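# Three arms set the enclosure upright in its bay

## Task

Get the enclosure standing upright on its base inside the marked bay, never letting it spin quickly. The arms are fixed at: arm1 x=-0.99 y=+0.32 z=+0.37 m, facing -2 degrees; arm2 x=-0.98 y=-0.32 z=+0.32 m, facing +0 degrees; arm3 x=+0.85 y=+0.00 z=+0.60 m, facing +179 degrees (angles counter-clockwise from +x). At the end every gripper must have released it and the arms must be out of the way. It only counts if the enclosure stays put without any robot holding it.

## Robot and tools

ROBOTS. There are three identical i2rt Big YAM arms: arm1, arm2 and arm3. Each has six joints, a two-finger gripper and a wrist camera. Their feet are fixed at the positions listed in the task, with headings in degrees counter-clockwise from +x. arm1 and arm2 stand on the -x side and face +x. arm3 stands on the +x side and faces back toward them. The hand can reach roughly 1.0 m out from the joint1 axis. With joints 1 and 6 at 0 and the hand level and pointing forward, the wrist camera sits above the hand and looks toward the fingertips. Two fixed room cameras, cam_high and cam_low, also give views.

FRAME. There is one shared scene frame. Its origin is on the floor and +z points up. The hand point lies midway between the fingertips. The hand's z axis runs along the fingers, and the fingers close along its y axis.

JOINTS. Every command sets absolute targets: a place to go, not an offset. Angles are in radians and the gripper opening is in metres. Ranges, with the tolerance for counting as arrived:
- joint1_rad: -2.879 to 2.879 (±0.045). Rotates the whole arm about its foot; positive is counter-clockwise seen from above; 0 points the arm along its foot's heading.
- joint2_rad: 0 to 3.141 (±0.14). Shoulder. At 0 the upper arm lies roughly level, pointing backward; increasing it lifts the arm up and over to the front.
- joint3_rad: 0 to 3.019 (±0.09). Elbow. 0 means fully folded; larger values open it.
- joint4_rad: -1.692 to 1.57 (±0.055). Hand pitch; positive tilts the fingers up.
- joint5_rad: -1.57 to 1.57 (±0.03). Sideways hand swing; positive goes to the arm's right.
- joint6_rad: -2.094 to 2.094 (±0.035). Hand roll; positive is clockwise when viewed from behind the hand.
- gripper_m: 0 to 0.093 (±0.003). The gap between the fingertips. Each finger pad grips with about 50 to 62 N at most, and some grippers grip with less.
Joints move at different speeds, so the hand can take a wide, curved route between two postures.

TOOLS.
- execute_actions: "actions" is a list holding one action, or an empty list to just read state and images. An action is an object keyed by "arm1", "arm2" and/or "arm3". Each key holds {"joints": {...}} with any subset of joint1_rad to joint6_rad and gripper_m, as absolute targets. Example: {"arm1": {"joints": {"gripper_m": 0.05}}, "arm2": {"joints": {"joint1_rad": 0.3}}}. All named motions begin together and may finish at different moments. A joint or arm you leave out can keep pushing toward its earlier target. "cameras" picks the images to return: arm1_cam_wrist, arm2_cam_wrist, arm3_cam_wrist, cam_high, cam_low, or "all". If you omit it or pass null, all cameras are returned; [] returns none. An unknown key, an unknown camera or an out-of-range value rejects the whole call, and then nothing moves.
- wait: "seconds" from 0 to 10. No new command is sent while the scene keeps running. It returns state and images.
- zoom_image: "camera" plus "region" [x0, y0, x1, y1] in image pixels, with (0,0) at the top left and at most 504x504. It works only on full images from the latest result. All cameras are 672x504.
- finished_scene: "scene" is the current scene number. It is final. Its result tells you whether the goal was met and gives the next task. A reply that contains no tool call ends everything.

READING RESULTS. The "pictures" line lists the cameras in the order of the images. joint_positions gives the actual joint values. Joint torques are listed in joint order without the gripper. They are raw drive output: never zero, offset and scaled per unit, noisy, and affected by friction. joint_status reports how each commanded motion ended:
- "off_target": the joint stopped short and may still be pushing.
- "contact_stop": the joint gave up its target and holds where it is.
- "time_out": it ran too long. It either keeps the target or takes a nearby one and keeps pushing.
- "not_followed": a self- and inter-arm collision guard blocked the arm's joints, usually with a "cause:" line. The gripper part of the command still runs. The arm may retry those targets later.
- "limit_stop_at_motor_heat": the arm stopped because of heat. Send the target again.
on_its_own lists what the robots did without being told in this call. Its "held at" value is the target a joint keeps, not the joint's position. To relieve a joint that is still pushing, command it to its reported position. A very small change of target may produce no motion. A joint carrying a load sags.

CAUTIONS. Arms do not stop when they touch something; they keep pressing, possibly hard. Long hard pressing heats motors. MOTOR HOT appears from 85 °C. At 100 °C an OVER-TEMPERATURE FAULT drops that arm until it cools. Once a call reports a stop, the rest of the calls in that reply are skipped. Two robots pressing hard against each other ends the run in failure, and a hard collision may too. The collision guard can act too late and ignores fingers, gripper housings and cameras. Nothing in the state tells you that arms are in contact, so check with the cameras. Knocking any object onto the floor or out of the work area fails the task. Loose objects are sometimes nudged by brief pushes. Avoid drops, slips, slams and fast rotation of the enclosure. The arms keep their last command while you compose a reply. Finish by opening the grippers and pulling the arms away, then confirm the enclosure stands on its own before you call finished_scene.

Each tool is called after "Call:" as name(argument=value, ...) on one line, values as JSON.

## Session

Call:
execute_actions(actions=[])

Scene clock: 0.00 s.
Joint torques (N m, as the arm reports them, + toward a larger angle): no reading
arm1.joint_positions: joint1_rad=-0.303 joint2_rad=+0.528 joint3_rad=+1.339 joint4_rad=-1.399 joint5_rad=+0.042 joint6_rad=+0.144 gripper_m=+0.094
arm1.joint_status: not commanded
arm1.hand: x=-0.8106 y=+0.2489 z=+0.8967 quat_wxyz=(-0.472, -0.222, -0.851, +0.067) (m; scene frame)
arm2.joint_positions: joint1_rad=+0.287 joint2_rad=+0.652 joint3_rad=+1.408 joint4_rad=-1.508 joint5_rad=-0.213 joint6_rad=+0.043 gripper_m=+0.095
arm2.joint_status: not commanded
arm2.hand: x=-0.7760 y=-0.2259 z=+0.8326 quat_wxyz=(-0.368, +0.152, -0.902, -0.165) (m; scene frame)
arm3.joint_positions: joint1_rad=-0.227 joint2_rad=+0.467 joint3_rad=+1.367 joint4_rad=-1.364 joint5_rad=-0.021 joint6_rad=+0.259 gripper_m=+0.095
arm3.joint_status: not commanded
arm3.hand: x=+0.6841 y=+0.0355 z=+1.1563 quat_wxyz=(+0.009, +0.824, -0.207, -0.527) (m; scene frame)
pictures: arm1_cam_wrist, arm2_cam_wrist, arm3_cam_wrist, cam_high, cam_low
Images, in order (width x height): arm1_cam_wrist 672x504, arm2_cam_wrist 672x504, arm3_cam_wrist 672x504, cam_high 672x504, cam_low 672x504.

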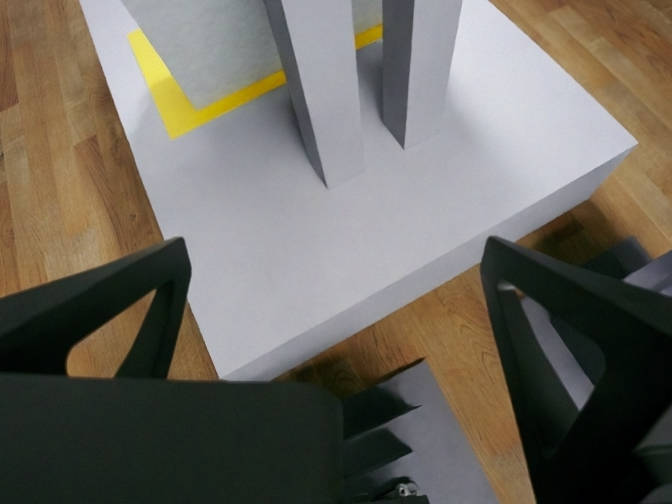

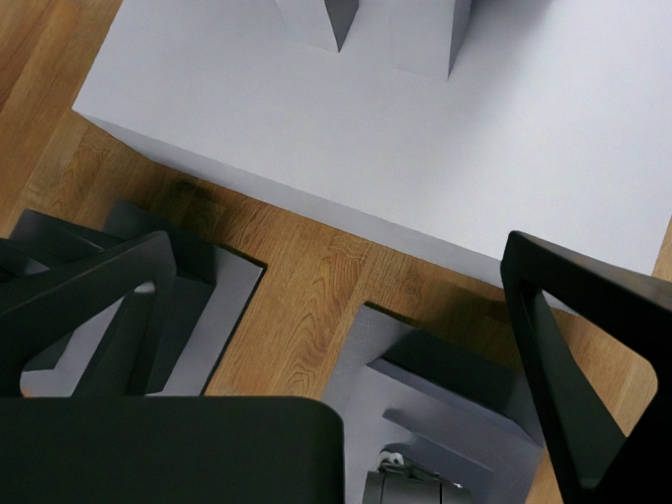

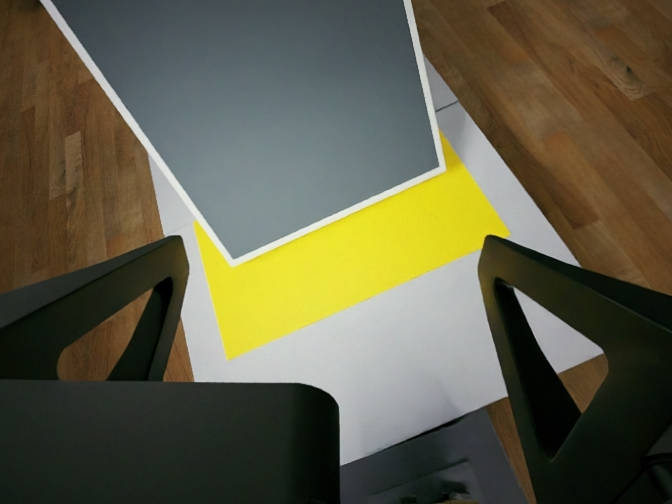

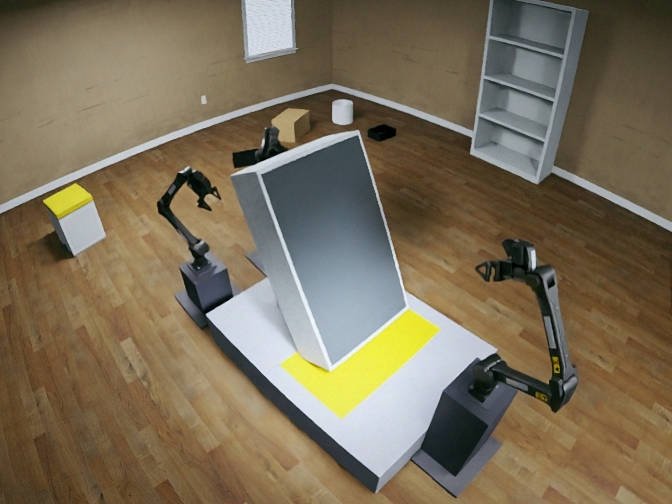

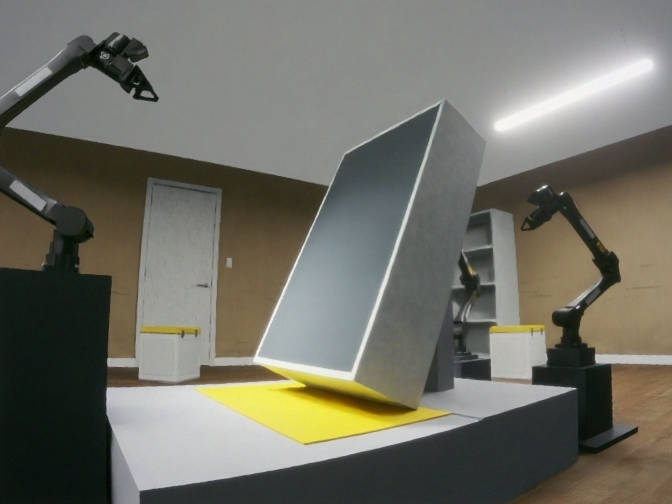

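Call:
zoom_image(camera="cam_low", region=[168, 80, 672, 460])

Call:
zoom_image(camera="cam_high", region=[140, 100, 600, 504])

Region (168, 80, 672, 460) of cam_low's 672x504 image, scaled by 1.000; it fills the top 380 rows of this view, and the rest is white.

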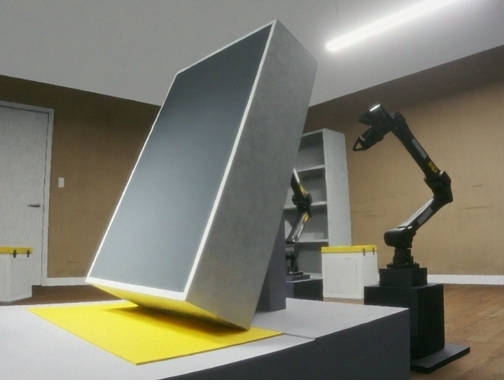

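Region (140, 100, 600, 504) of cam_high's 672x504 image, scaled by 1.096, with more detail than that image has; it fills the top 443 rows of this view, and the rest is white.

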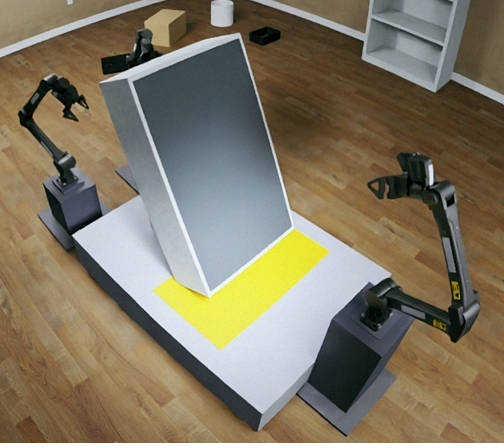

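Call:
execute_actions(actions=[{"arm1": {"joints": {"joint1_rad": -0.14, "joint2_rad": 1.12, "joint3_rad": 1.06, "joint4_rad": 0.433, "joint5_rad": 0, "joint6_rad": 0, "gripper_m": 0}}, "arm2": {"joints": {"joint1_rad": 0.18, "joint2_rad": 1.07, "joint3_rad": 1.18, "joint4_rad": 0.247, "joint5_rad": 0, "joint6_rad": 0, "gripper_m": 0}}, "arm3": {"joints": {"joint1_rad": 0.017, "joint2_rad": 1.85, "joint3_rad": 1.9, "joint4_rad": -0.256, "joint5_rad": 0, "joint6_rad": 0, "gripper_m": 0}}}])

Scene clock: 5.30 s.
Joint torques (N m, as the arm reports them, + toward a larger angle): arm1=[ 0.38 -9.99  9.64  2.31 -0.2  -0.14] | arm2=[-1.34 -5.57 15.28  2.03  0.1  -0.1 ] | arm3=[  0.02 -20.85  14.55   2.73   0.07  -0.16]
arm1.joint_positions: joint1_rad=-0.151 joint2_rad=+1.129 joint3_rad=+1.050 joint4_rad=+0.419 joint5_rad=+0.002 joint6_rad=+0.010 gripper_m=+0.001
arm1.joint_status: all done
arm1.hand: x=-0.4692 y=+0.2199 z=+0.9330 quat_wxyz=(-0.816, -0.058, -0.571, +0.076) (m; scene frame)
arm2.joint_positions: joint1_rad=+0.189 joint2_rad=+1.081 joint3_rad=+1.151 joint4_rad=+0.232 joint5_rad=-0.003 joint6_rad=+0.013 gripper_m=+0.001
arm2.joint_status: all done
arm2.hand: x=-0.4620 y=-0.2231 z=+0.9136 quat_wxyz=(-0.797, +0.052, -0.596, -0.085) (m; scene frame)
arm3.joint_positions: joint1_rad=+0.010 joint2_rad=+1.867 joint3_rad=+1.876 joint4_rad=-0.281 joint5_rad=-0.001 joint6_rad=+0.015 gripper_m=+0.001
arm3.joint_status: all done
arm3.hand: x=+0.0347 y=+0.0073 z=+1.0161 quat_wxyz=(-0.001, +0.796, -0.008, -0.605) (m; scene frame)
pictures: arm1_cam_wrist, arm2_cam_wrist, arm3_cam_wrist, cam_high, cam_low
Images, in order (width x height): arm1_cam_wrist 672x504, arm2_cam_wrist 672x504, arm3_cam_wrist 672x504, cam_high 672x504, cam_low 672x504.

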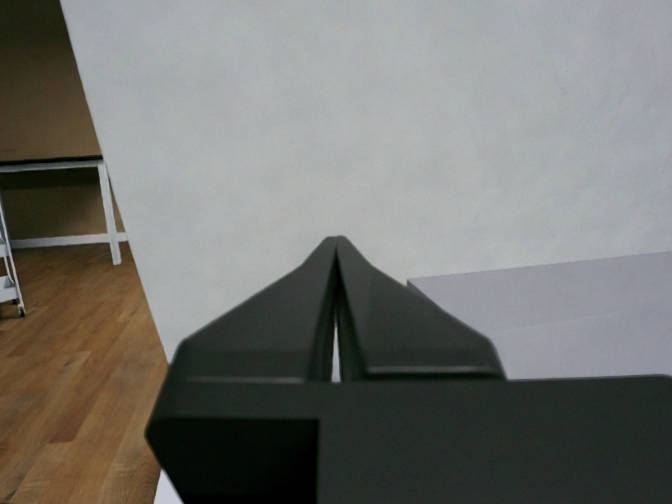

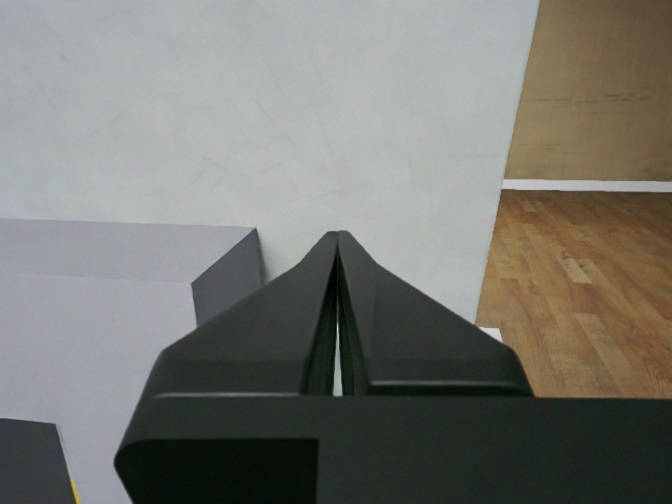

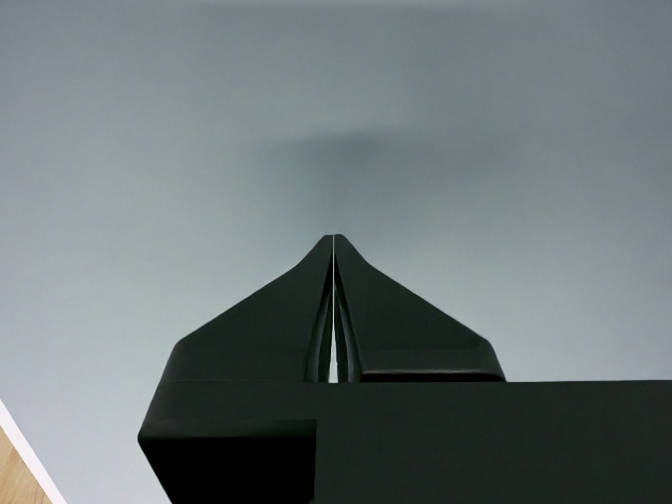

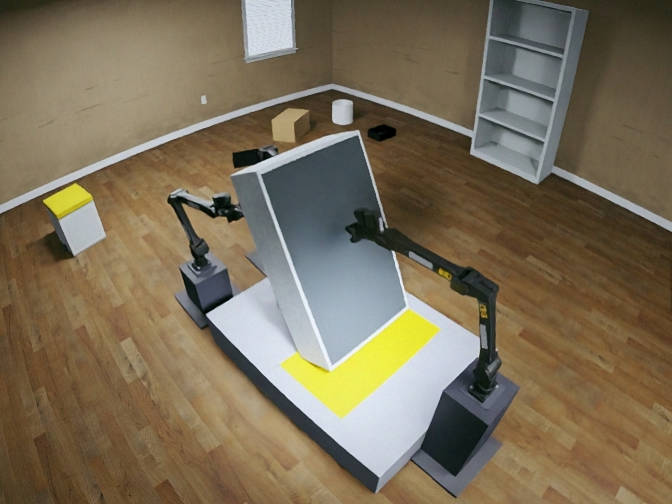

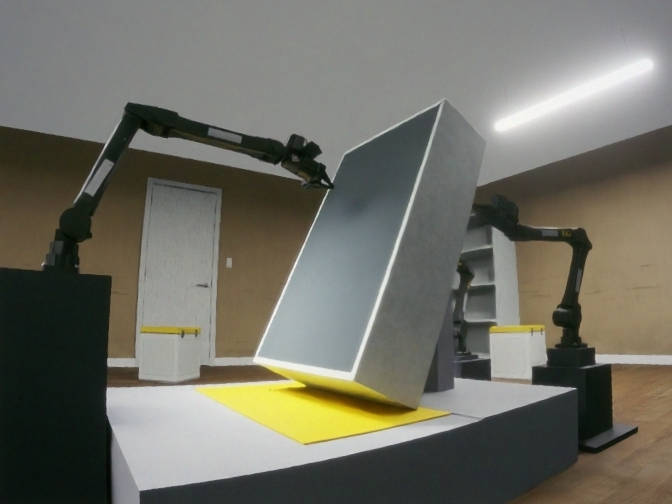

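Call:
execute_actions(actions=[{"arm1": {"joints": {"joint2_rad": 1.255, "joint3_rad": 1.235, "joint4_rad": 0.37}}, "arm2": {"joints": {"joint2_rad": 1.2, "joint3_rad": 1.35, "joint4_rad": 0.194}}}])

Scene clock: 7.03 s.
Joint torques (N m, as the arm reports them, + toward a larger angle): arm1=[  0.65 -11.88  13.12   1.82  -0.2   -0.19] | arm2=[-1.3  -5.98 17.86  1.34  0.11 -0.09] | arm3=[  0.07 -20.96  14.4    2.72   0.08  -0.17]
arm1.joint_positions: joint1_rad=-0.151 joint2_rad=+1.248 joint3_rad=+1.180 joint4_rad=+0.377 joint5_rad=+0.002 joint6_rad=+0.010 gripper_m=+0.001
arm1.joint_status: all done
arm1.hand: x=-0.4226 y=+0.2108 z=+0.9396 quat_wxyz=(-0.807, -0.059, -0.583, +0.075) (m; scene frame)
arm2.joint_positions: joint1_rad=+0.189 joint2_rad=+1.196 joint3_rad=+1.295 joint4_rad=+0.199 joint5_rad=-0.003 joint6_rad=+0.013 gripper_m=+0.001
arm2.joint_status: all done
arm2.hand: x=-0.4204 y=-0.2151 z=+0.9346 quat_wxyz=(-0.796, +0.052, -0.597, -0.085) (m; scene frame)
arm3.joint_positions: joint1_rad=+0.010 joint2_rad=+1.867 joint3_rad=+1.876 joint4_rad=-0.281 joint5_rad=-0.001 joint6_rad=+0.015 gripper_m=+0.001
arm3.joint_status: not commanded
arm3.hand: x=+0.0347 y=+0.0073 z=+1.0161 quat_wxyz=(-0.001, +0.796, -0.008, -0.605) (m; scene frame)
pictures: arm1_cam_wrist, arm2_cam_wrist, arm3_cam_wrist, cam_high, cam_low
Images, in order (width x height): arm1_cam_wrist 672x504, arm2_cam_wrist 672x504, arm3_cam_wrist 672x504, cam_high 672x504, cam_low 672x504.

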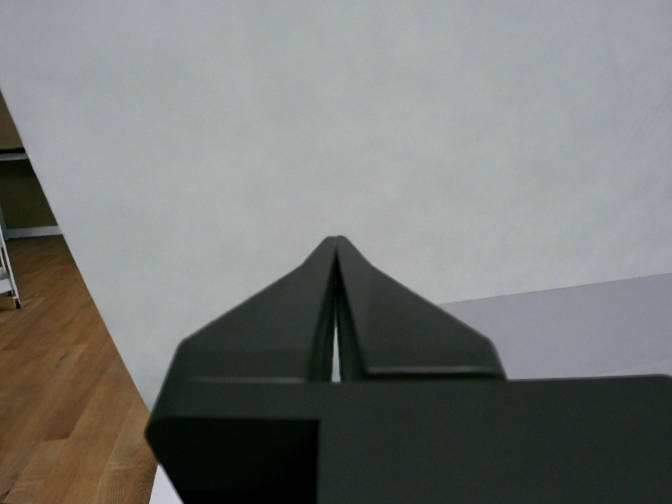

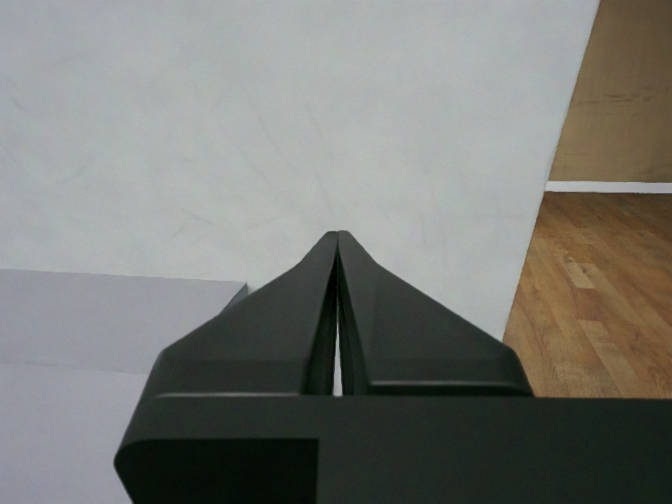

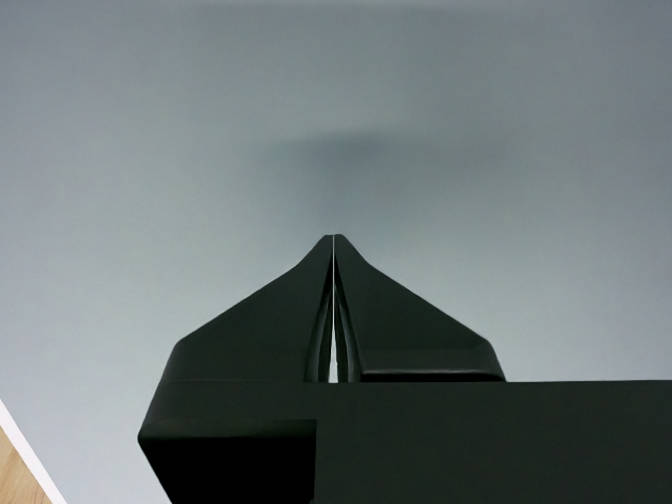

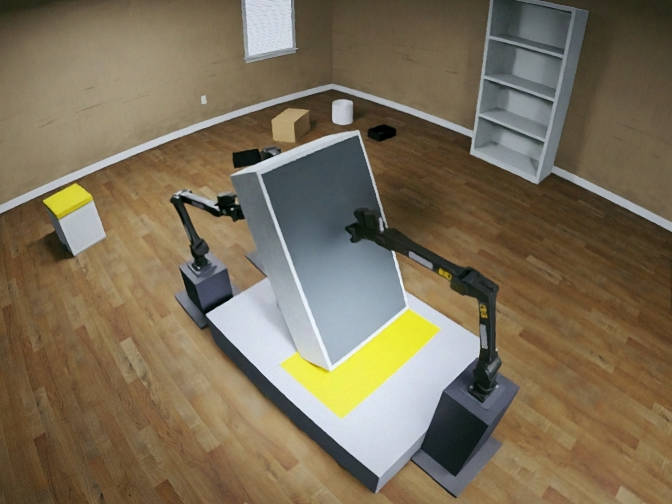

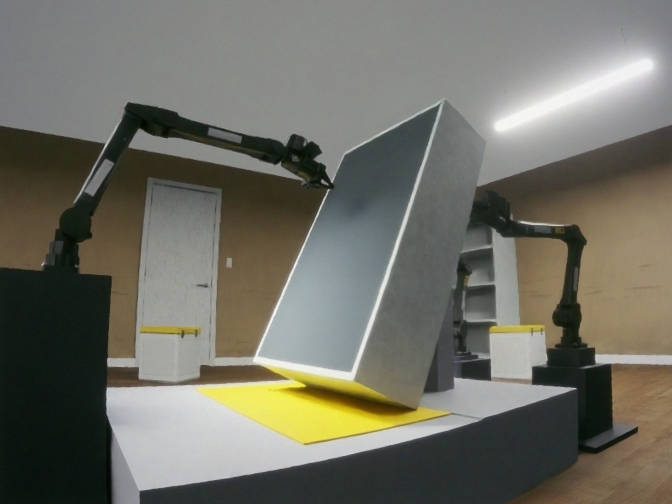

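Call:
zoom_image(camera="cam_low", region=[400, 120, 600, 270])

Call:
zoom_image(camera="cam_high", region=[160, 120, 360, 270])

Region (400, 120, 600, 270) of cam_low's 672x504 image, scaled by 2.520, with more detail than that image has; it fills the top 378 rows of this view, and the rest is white.

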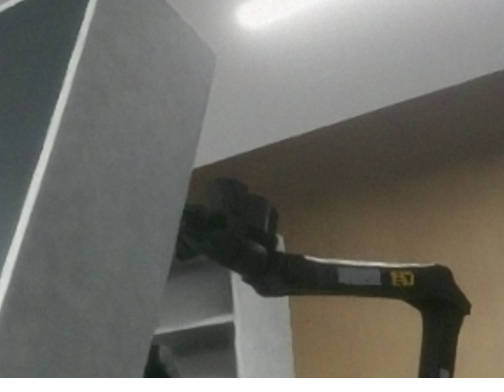

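Region (160, 120, 360, 270) of cam_high's 672x504 image, scaled by 2.520, with more detail than that image has; it fills the top 378 rows of this view, and the rest is white.

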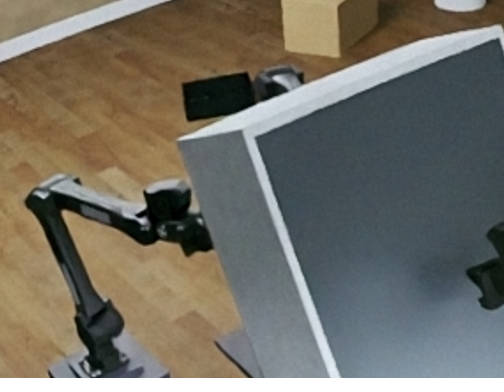

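Call:
execute_actions(actions=[{"arm1": {"joints": {"joint2_rad": 1.333, "joint3_rad": 1.332, "joint4_rad": 0.35}}, "arm2": {"joints": {"joint2_rad": 1.282, "joint3_rad": 1.451, "joint4_rad": 0.174}}}])

Scene clock: 9.43 s.
Joint torques (N m, as the arm reports them, + toward a larger angle): arm1=[ -0.22 -10.08  12.59   1.54  -0.19  -0.17] | arm2=[-1.47 -6.88 17.49  1.27  0.1  -0.1 ] | arm3=[  0.1  -20.77  14.4    2.73   0.08  -0.16]
arm1.joint_positions: joint1_rad=-0.151 joint2_rad=+1.313 joint3_rad=+1.282 joint4_rad=+0.359 joint5_rad=+0.002 joint6_rad=+0.010 gripper_m=+0.001
arm1.joint_status: all done
arm1.hand: x=-0.3989 y=+0.2063 z=+0.9607 quat_wxyz=(-0.812, -0.058, -0.576, +0.076) (m; scene frame)
arm2.joint_positions: joint1_rad=+0.189 joint2_rad=+1.271 joint3_rad=+1.400 joint4_rad=+0.179 joint5_rad=-0.003 joint6_rad=+0.013 gripper_m=+0.001
arm2.joint_status: all done
arm2.hand: x=-0.3943 y=-0.2101 z=+0.9523 quat_wxyz=(-0.799, +0.052, -0.593, -0.085) (m; scene frame)
arm3.joint_positions: joint1_rad=+0.010 joint2_rad=+1.867 joint3_rad=+1.876 joint4_rad=-0.281 joint5_rad=-0.001 joint6_rad=+0.015 gripper_m=+0.001
arm3.joint_status: not commanded
arm3.hand: x=+0.0347 y=+0.0073 z=+1.0161 quat_wxyz=(-0.001, +0.796, -0.008, -0.605) (m; scene frame)
pictures: arm1_cam_wrist, arm2_cam_wrist, arm3_cam_wrist, cam_high, cam_low
Images, in order (width x height): arm1_cam_wrist 672x504, arm2_cam_wrist 672x504, arm3_cam_wrist 672x504, cam_high 672x504, cam_low 672x504.

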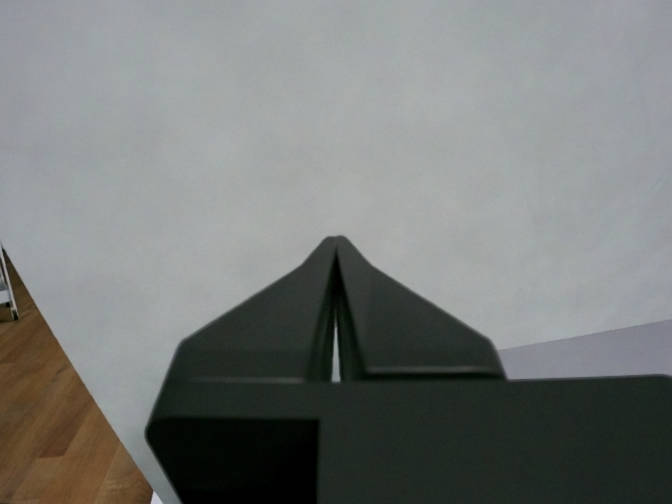

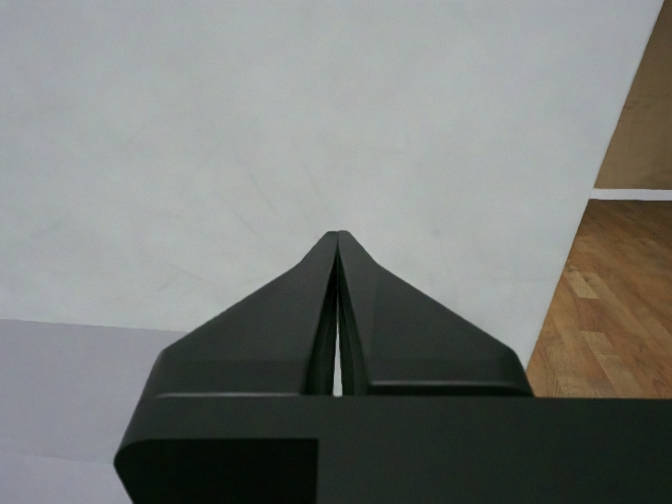

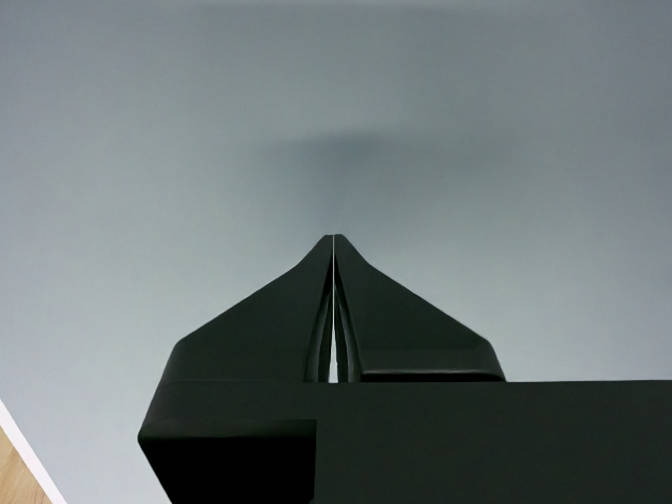

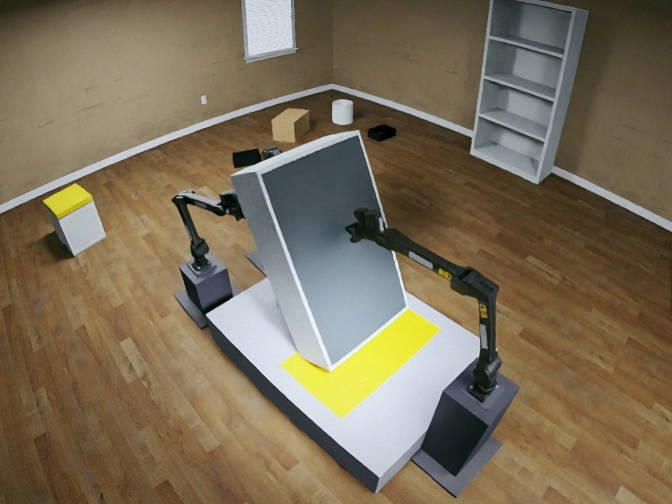

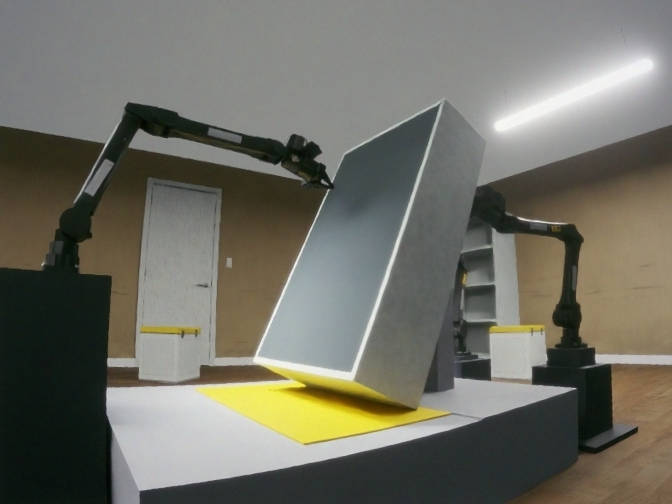

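Call:
execute_actions(actions=[{"arm1": {"joints": {"joint2_rad": 1.452, "joint3_rad": 1.471, "joint4_rad": 0.33}}, "arm2": {"joints": {"joint2_rad": 1.394, "joint3_rad": 1.595, "joint4_rad": 0.142}}}])

Scene clock: 12.63 s.
Joint torques (N m, as the arm reports them, + toward a larger angle): arm1=[ 0.4  -7.93 16.33  1.59 -0.19 -0.18] | arm2=[-1.18 -8.34 18.02  1.32  0.1  -0.1 ] | arm3=[  0.1  -20.86  14.4    2.73   0.07  -0.16]
arm1.joint_positions: joint1_rad=-0.151 joint2_rad=+1.382 joint3_rad=+1.375 joint4_rad=+0.337 joint5_rad=+0.001 joint6_rad=+0.010 gripper_m=+0.001
arm1.joint_status: joint3_rad time_out (moved +0.093 of +0.189); the others done
arm1.on_its_own: joint3_rad reads +1.375 and still pushes toward +1.471 since a time_out
arm1.hand: x=-0.3731 y=+0.2015 z=+0.9721 quat_wxyz=(-0.813, -0.057, -0.575, +0.076) (m; scene frame)
arm2.joint_positions: joint1_rad=+0.189 joint2_rad=+1.384 joint3_rad=+1.538 joint4_rad=+0.147 joint5_rad=-0.003 joint6_rad=+0.013 gripper_m=+0.001
arm2.joint_status: all done
arm2.hand: x=-0.3524 y=-0.2021 z=+0.9623 quat_wxyz=(-0.797, +0.052, -0.596, -0.085) (m; scene frame)
arm3.joint_positions: joint1_rad=+0.010 joint2_rad=+1.867 joint3_rad=+1.876 joint4_rad=-0.281 joint5_rad=-0.001 joint6_rad=+0.015 gripper_m=+0.001
arm3.joint_status: not commanded
arm3.hand: x=+0.0347 y=+0.0073 z=+1.0161 quat_wxyz=(-0.001, +0.796, -0.008, -0.605) (m; scene frame)
pictures: arm1_cam_wrist, arm2_cam_wrist, arm3_cam_wrist, cam_high, cam_low
Images, in order (width x height): arm1_cam_wrist 672x504, arm2_cam_wrist 672x504, arm3_cam_wrist 672x504, cam_high 672x504, cam_low 672x504.

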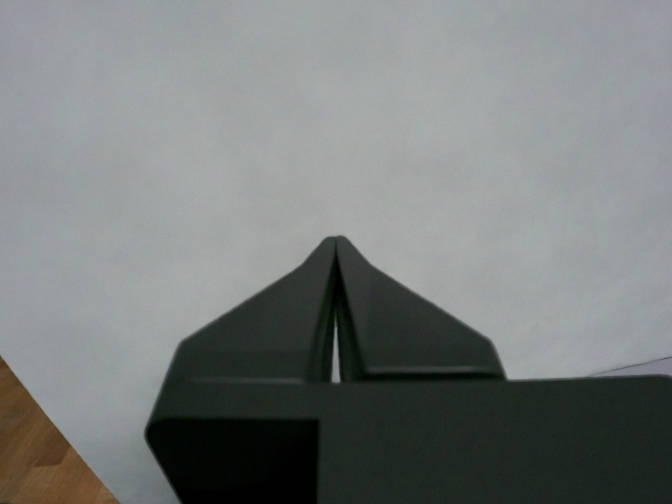

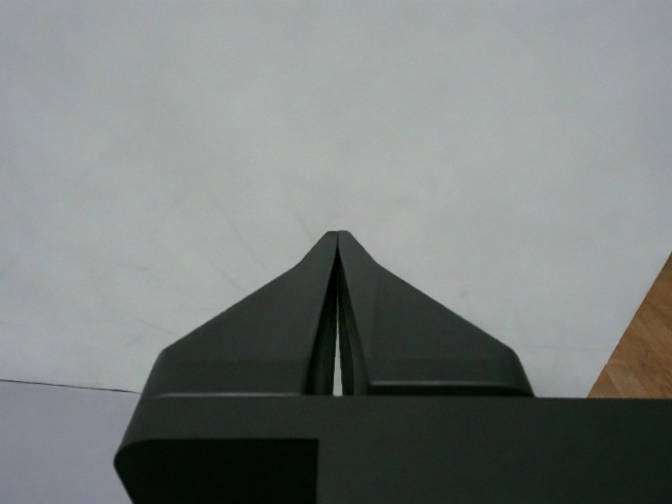

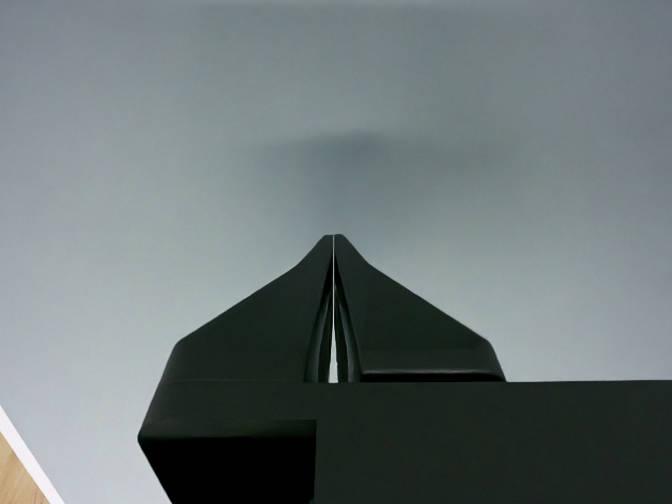

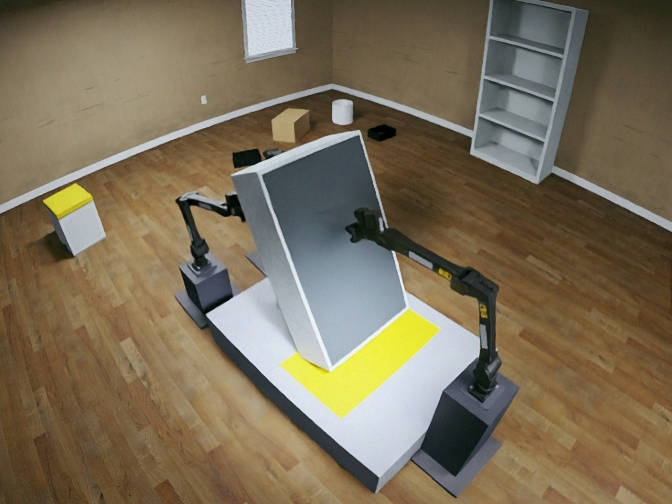

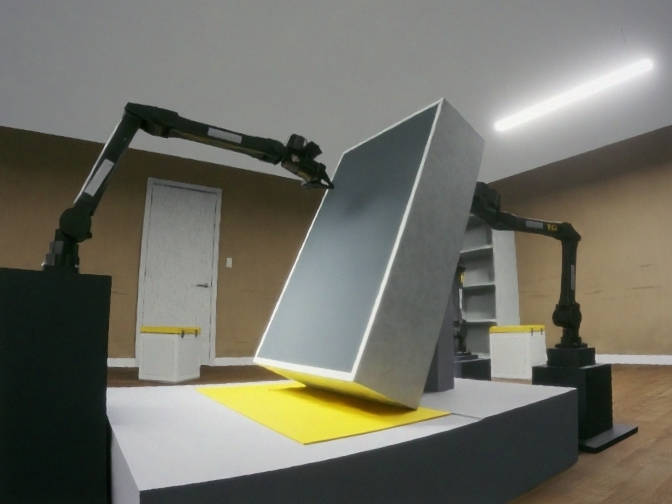

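Call:
execute_actions(actions=[{"arm1": {"joints": {"joint2_rad": 1.5, "joint3_rad": 1.52, "joint4_rad": 0.315}}, "arm2": {"joints": {"joint2_rad": 1.477, "joint3_rad": 1.702, "joint4_rad": 0.118}}}])

Scene clock: 14.17 s.
Joint torques (N m, as the arm reports them, + toward a larger angle): arm1=[ -0.79 -12.61  13.25   1.67  -0.18  -0.21] | arm2=[-1.27 -9.08 17.93  1.59 -0.1  -0.11] | arm3=[  0.03 -20.85  14.4    2.74   0.07  -0.17]
arm1.joint_positions: joint1_rad=-0.148 joint2_rad=+1.460 joint3_rad=+1.465 joint4_rad=+0.320 joint5_rad=+0.002 joint6_rad=+0.010 gripper_m=+0.001
arm1.joint_status: all done
arm1.hand: x=-0.3430 y=+0.1971 z=+0.9751 quat_wxyz=(-0.811, -0.057, -0.577, +0.075) (m; scene frame)
arm2.joint_positions: joint1_rad=+0.189 joint2_rad=+1.459 joint3_rad=+1.645 joint4_rad=+0.116 joint5_rad=+0.002 joint6_rad=+0.013 gripper_m=+0.001
arm2.joint_status: all done
arm2.hand: x=-0.3255 y=-0.1983 z=+0.9732 quat_wxyz=(-0.797, +0.050, -0.596, -0.083) (m; scene frame)
arm3.joint_positions: joint1_rad=+0.010 joint2_rad=+1.867 joint3_rad=+1.876 joint4_rad=-0.281 joint5_rad=-0.001 joint6_rad=+0.015 gripper_m=+0.001
arm3.joint_status: not commanded
arm3.hand: x=+0.0347 y=+0.0073 z=+1.0161 quat_wxyz=(-0.001, +0.796, -0.008, -0.605) (m; scene frame)
pictures: arm1_cam_wrist, arm2_cam_wrist, arm3_cam_wrist, cam_high, cam_low
Images, in order (width x height): arm1_cam_wrist 672x504, arm2_cam_wrist 672x504, arm3_cam_wrist 672x504, cam_high 672x504, cam_low 672x504.

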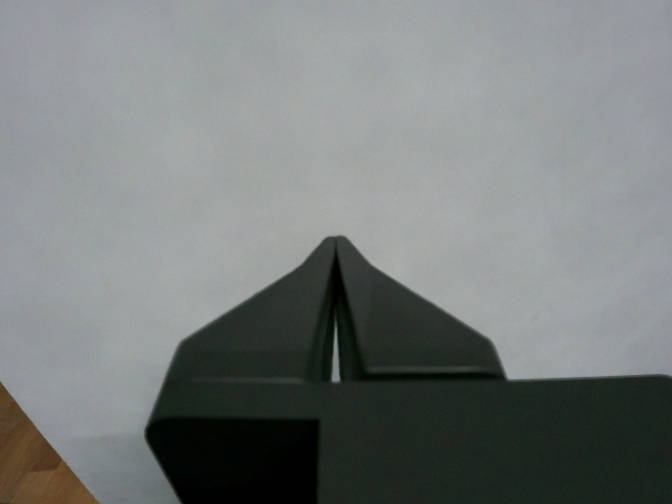

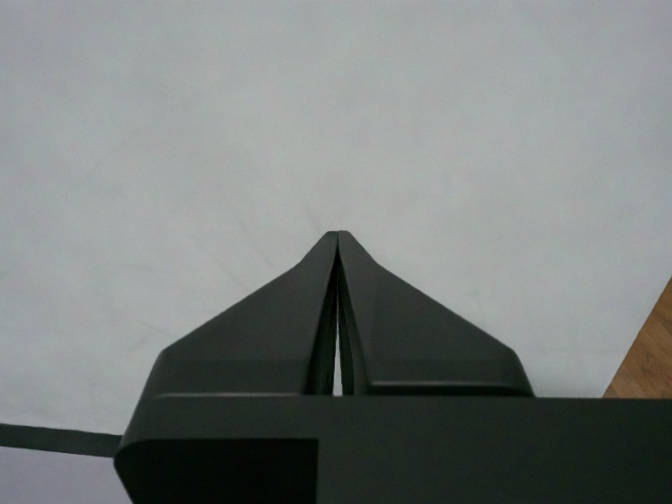

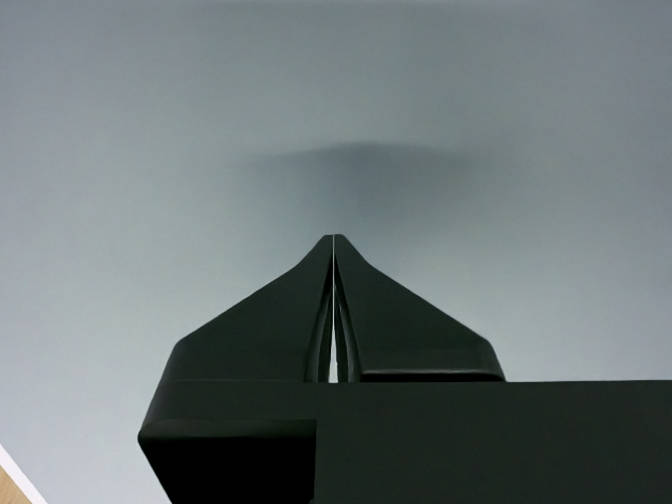

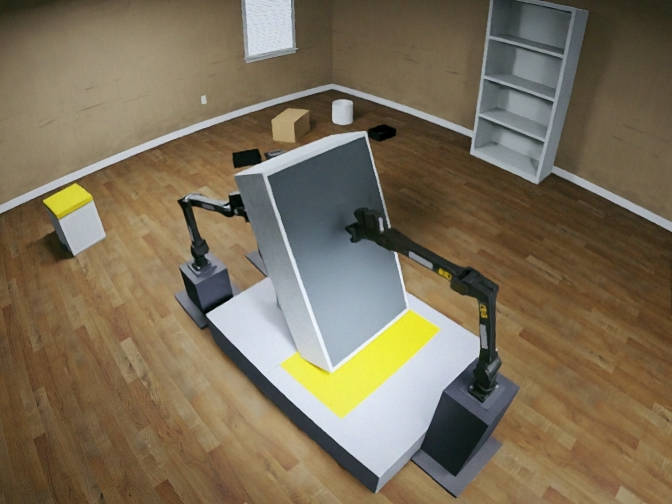

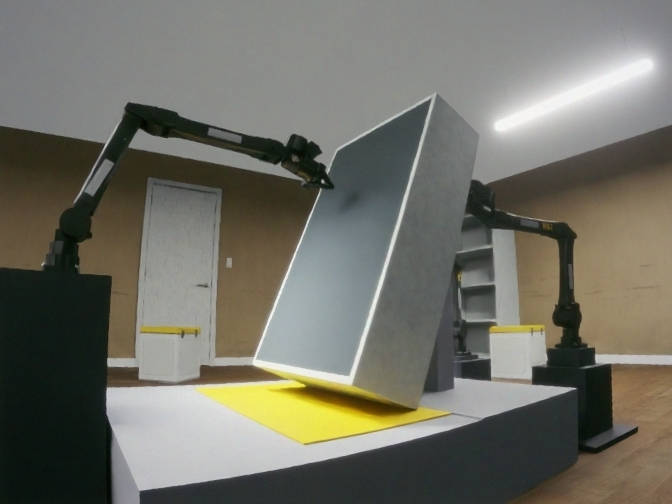

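Call:
execute_actions(actions=[{"arm1": {"joints": {"joint2_rad": 1.571, "joint3_rad": 1.616, "joint4_rad": 0.29}}, "arm2": {"joints": {"joint2_rad": 1.553, "joint3_rad": 1.803, "joint4_rad": 0.093}}, "arm3": {"joints": {"joint2_rad": 1.905, "joint3_rad": 1.955}}}])

Scene clock: 16.33 s.
Joint torques (N m, as the arm reports them, + toward a larger angle): arm1=[ -0.32 -16.    13.     1.78  -0.12  -0.18] | arm2=[ -1.37 -10.46  17.51   1.66  -0.14  -0.1 ] | arm3=[  0.02 -16.81  17.97   2.73   0.08  -0.17]
arm1.joint_positions: joint1_rad=-0.148 joint2_rad=+1.546 joint3_rad=+1.564 joint4_rad=+0.294 joint5_rad=+0.000 joint6_rad=+0.009 gripper_m=+0.001
arm1.joint_status: all done
arm1.hand: x=-0.3096 y=+0.1909 z=+0.9735 quat_wxyz=(-0.808, -0.057, -0.582, +0.074) (m; scene frame)
arm2.joint_positions: joint1_rad=+0.188 joint2_rad=+1.540 joint3_rad=+1.750 joint4_rad=+0.088 joint5_rad=+0.003 joint6_rad=+0.013 gripper_m=+0.001
arm2.joint_status: all done
arm2.hand: x=-0.2967 y=-0.1935 z=+0.9781 quat_wxyz=(-0.796, +0.049, -0.597, -0.082) (m; scene frame)
arm3.joint_positions: joint1_rad=+0.010 joint2_rad=+1.868 joint3_rad=+1.894 joint4_rad=-0.281 joint5_rad=-0.001 joint6_rad=+0.015 gripper_m=+0.001
arm3.joint_status: all done
arm3.hand: x=+0.0333 y=+0.0072 z=+1.0259 quat_wxyz=(-0.001, +0.791, -0.008, -0.612) (m; scene frame)
pictures: arm1_cam_wrist, arm2_cam_wrist, arm3_cam_wrist, cam_high, cam_low
Images, in order (width x height): arm1_cam_wrist 672x504, arm2_cam_wrist 672x504, arm3_cam_wrist 672x504, cam_high 672x504, cam_low 672x504.

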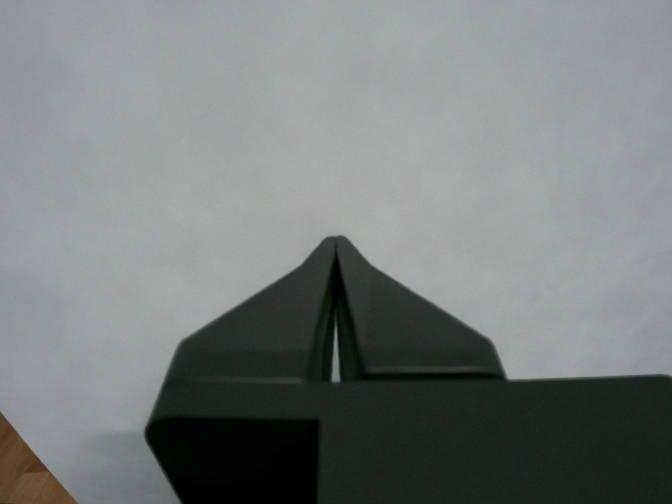

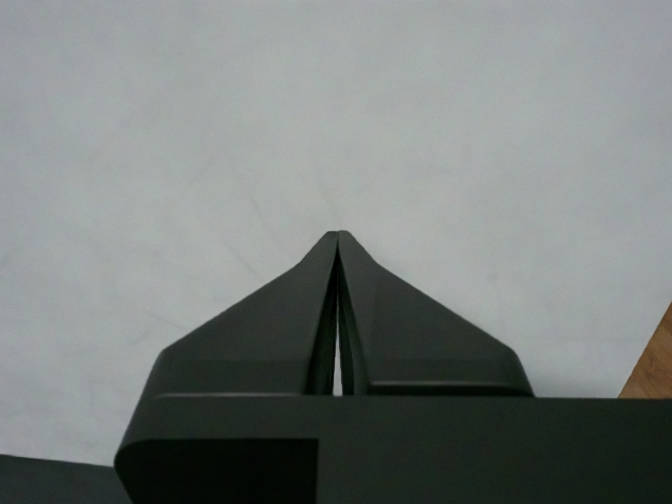

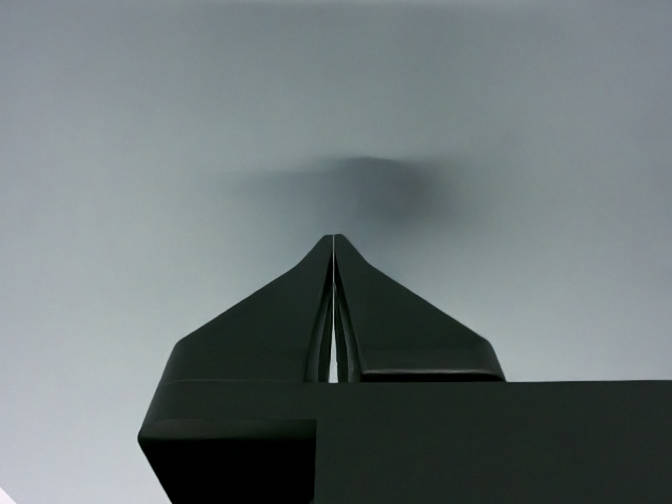

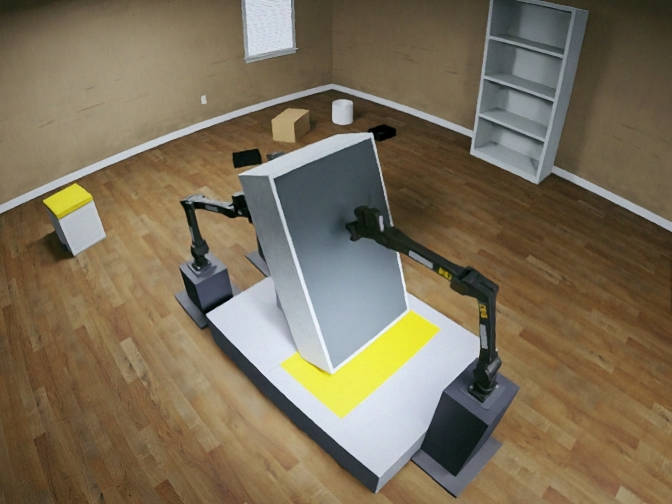

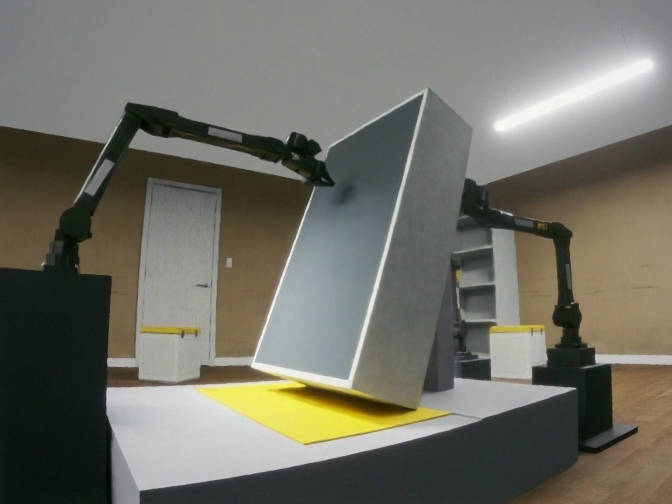

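Call:
execute_actions(actions=[{"arm1": {"joints": {"joint2_rad": 1.606, "joint3_rad": 1.666, "joint4_rad": 0.275}}, "arm2": {"joints": {"joint2_rad": 1.591, "joint3_rad": 1.857, "joint4_rad": 0.077}}, "arm3": {"joints": {"joint2_rad": 1.93, "joint3_rad": 2.0}}}], cameras=["arm3_cam_wrist", "cam_high", "cam_low"])

Scene clock: 17.67 s.
Joint torques (N m, as the arm reports them, + toward a larger angle): arm1=[ -0.43 -14.26  14.05   1.47  -0.17  -0.17] | arm2=[ -1.14 -10.47  17.72   1.43  -0.1   -0.1 ] | arm3=[  0.   -16.42  18.24   2.73   0.08  -0.17]
arm1.joint_positions: joint1_rad=-0.148 joint2_rad=+1.570 joint3_rad=+1.602 joint4_rad=+0.280 joint5_rad=+0.000 joint6_rad=+0.009 gripper_m=+0.001
arm1.joint_status: all done
arm1.hand: x=-0.3012 y=+0.1893 z=+0.9778 quat_wxyz=(-0.808, -0.057, -0.582, +0.074) (m; scene frame)
arm2.joint_positions: joint1_rad=+0.188 joint2_rad=+1.570 joint3_rad=+1.801 joint4_rad=+0.077 joint5_rad=+0.002 joint6_rad=+0.013 gripper_m=+0.001
arm2.joint_status: all done
arm2.hand: x=-0.2876 y=-0.1916 z=+0.9861 quat_wxyz=(-0.799, +0.049, -0.593, -0.083) (m; scene frame)
arm3.joint_positions: joint1_rad=+0.010 joint2_rad=+1.891 joint3_rad=+1.936 joint4_rad=-0.281 joint5_rad=-0.001 joint6_rad=+0.015 gripper_m=+0.001
arm3.joint_status: all done
arm3.hand: x=+0.0248 y=+0.0073 z=+1.0341 quat_wxyz=(-0.001, +0.785, -0.008, -0.619) (m; scene frame)
pictures: arm3_cam_wrist, cam_high, cam_low
Images, in order (width x height): arm3_cam_wrist 672x504, cam_high 672x504, cam_low 672x504.

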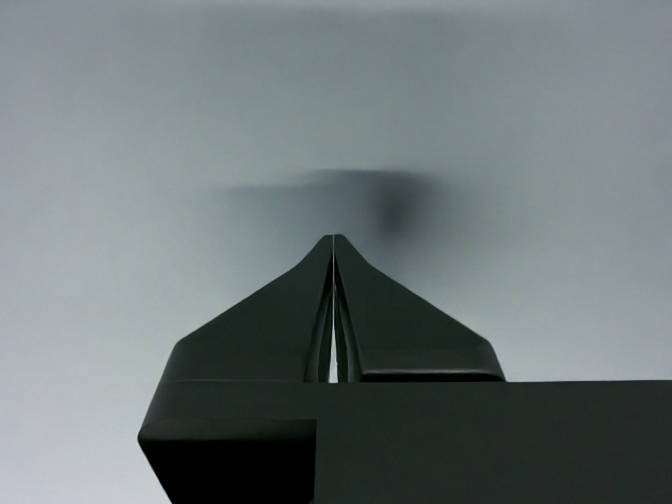

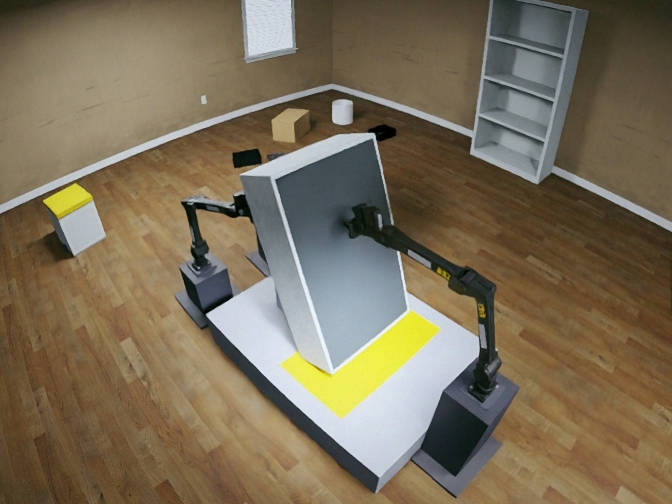

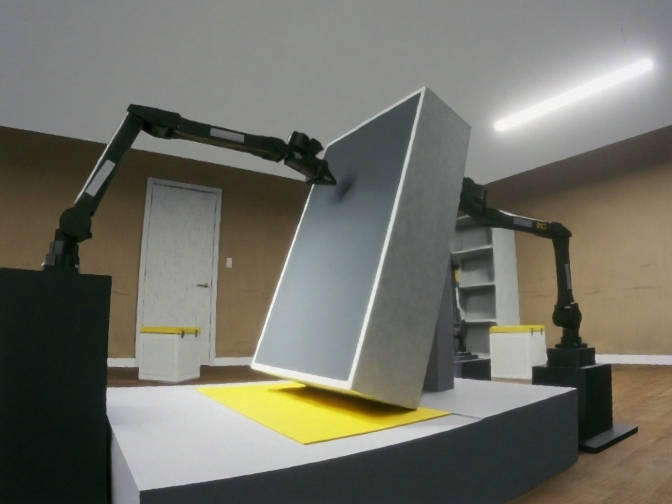

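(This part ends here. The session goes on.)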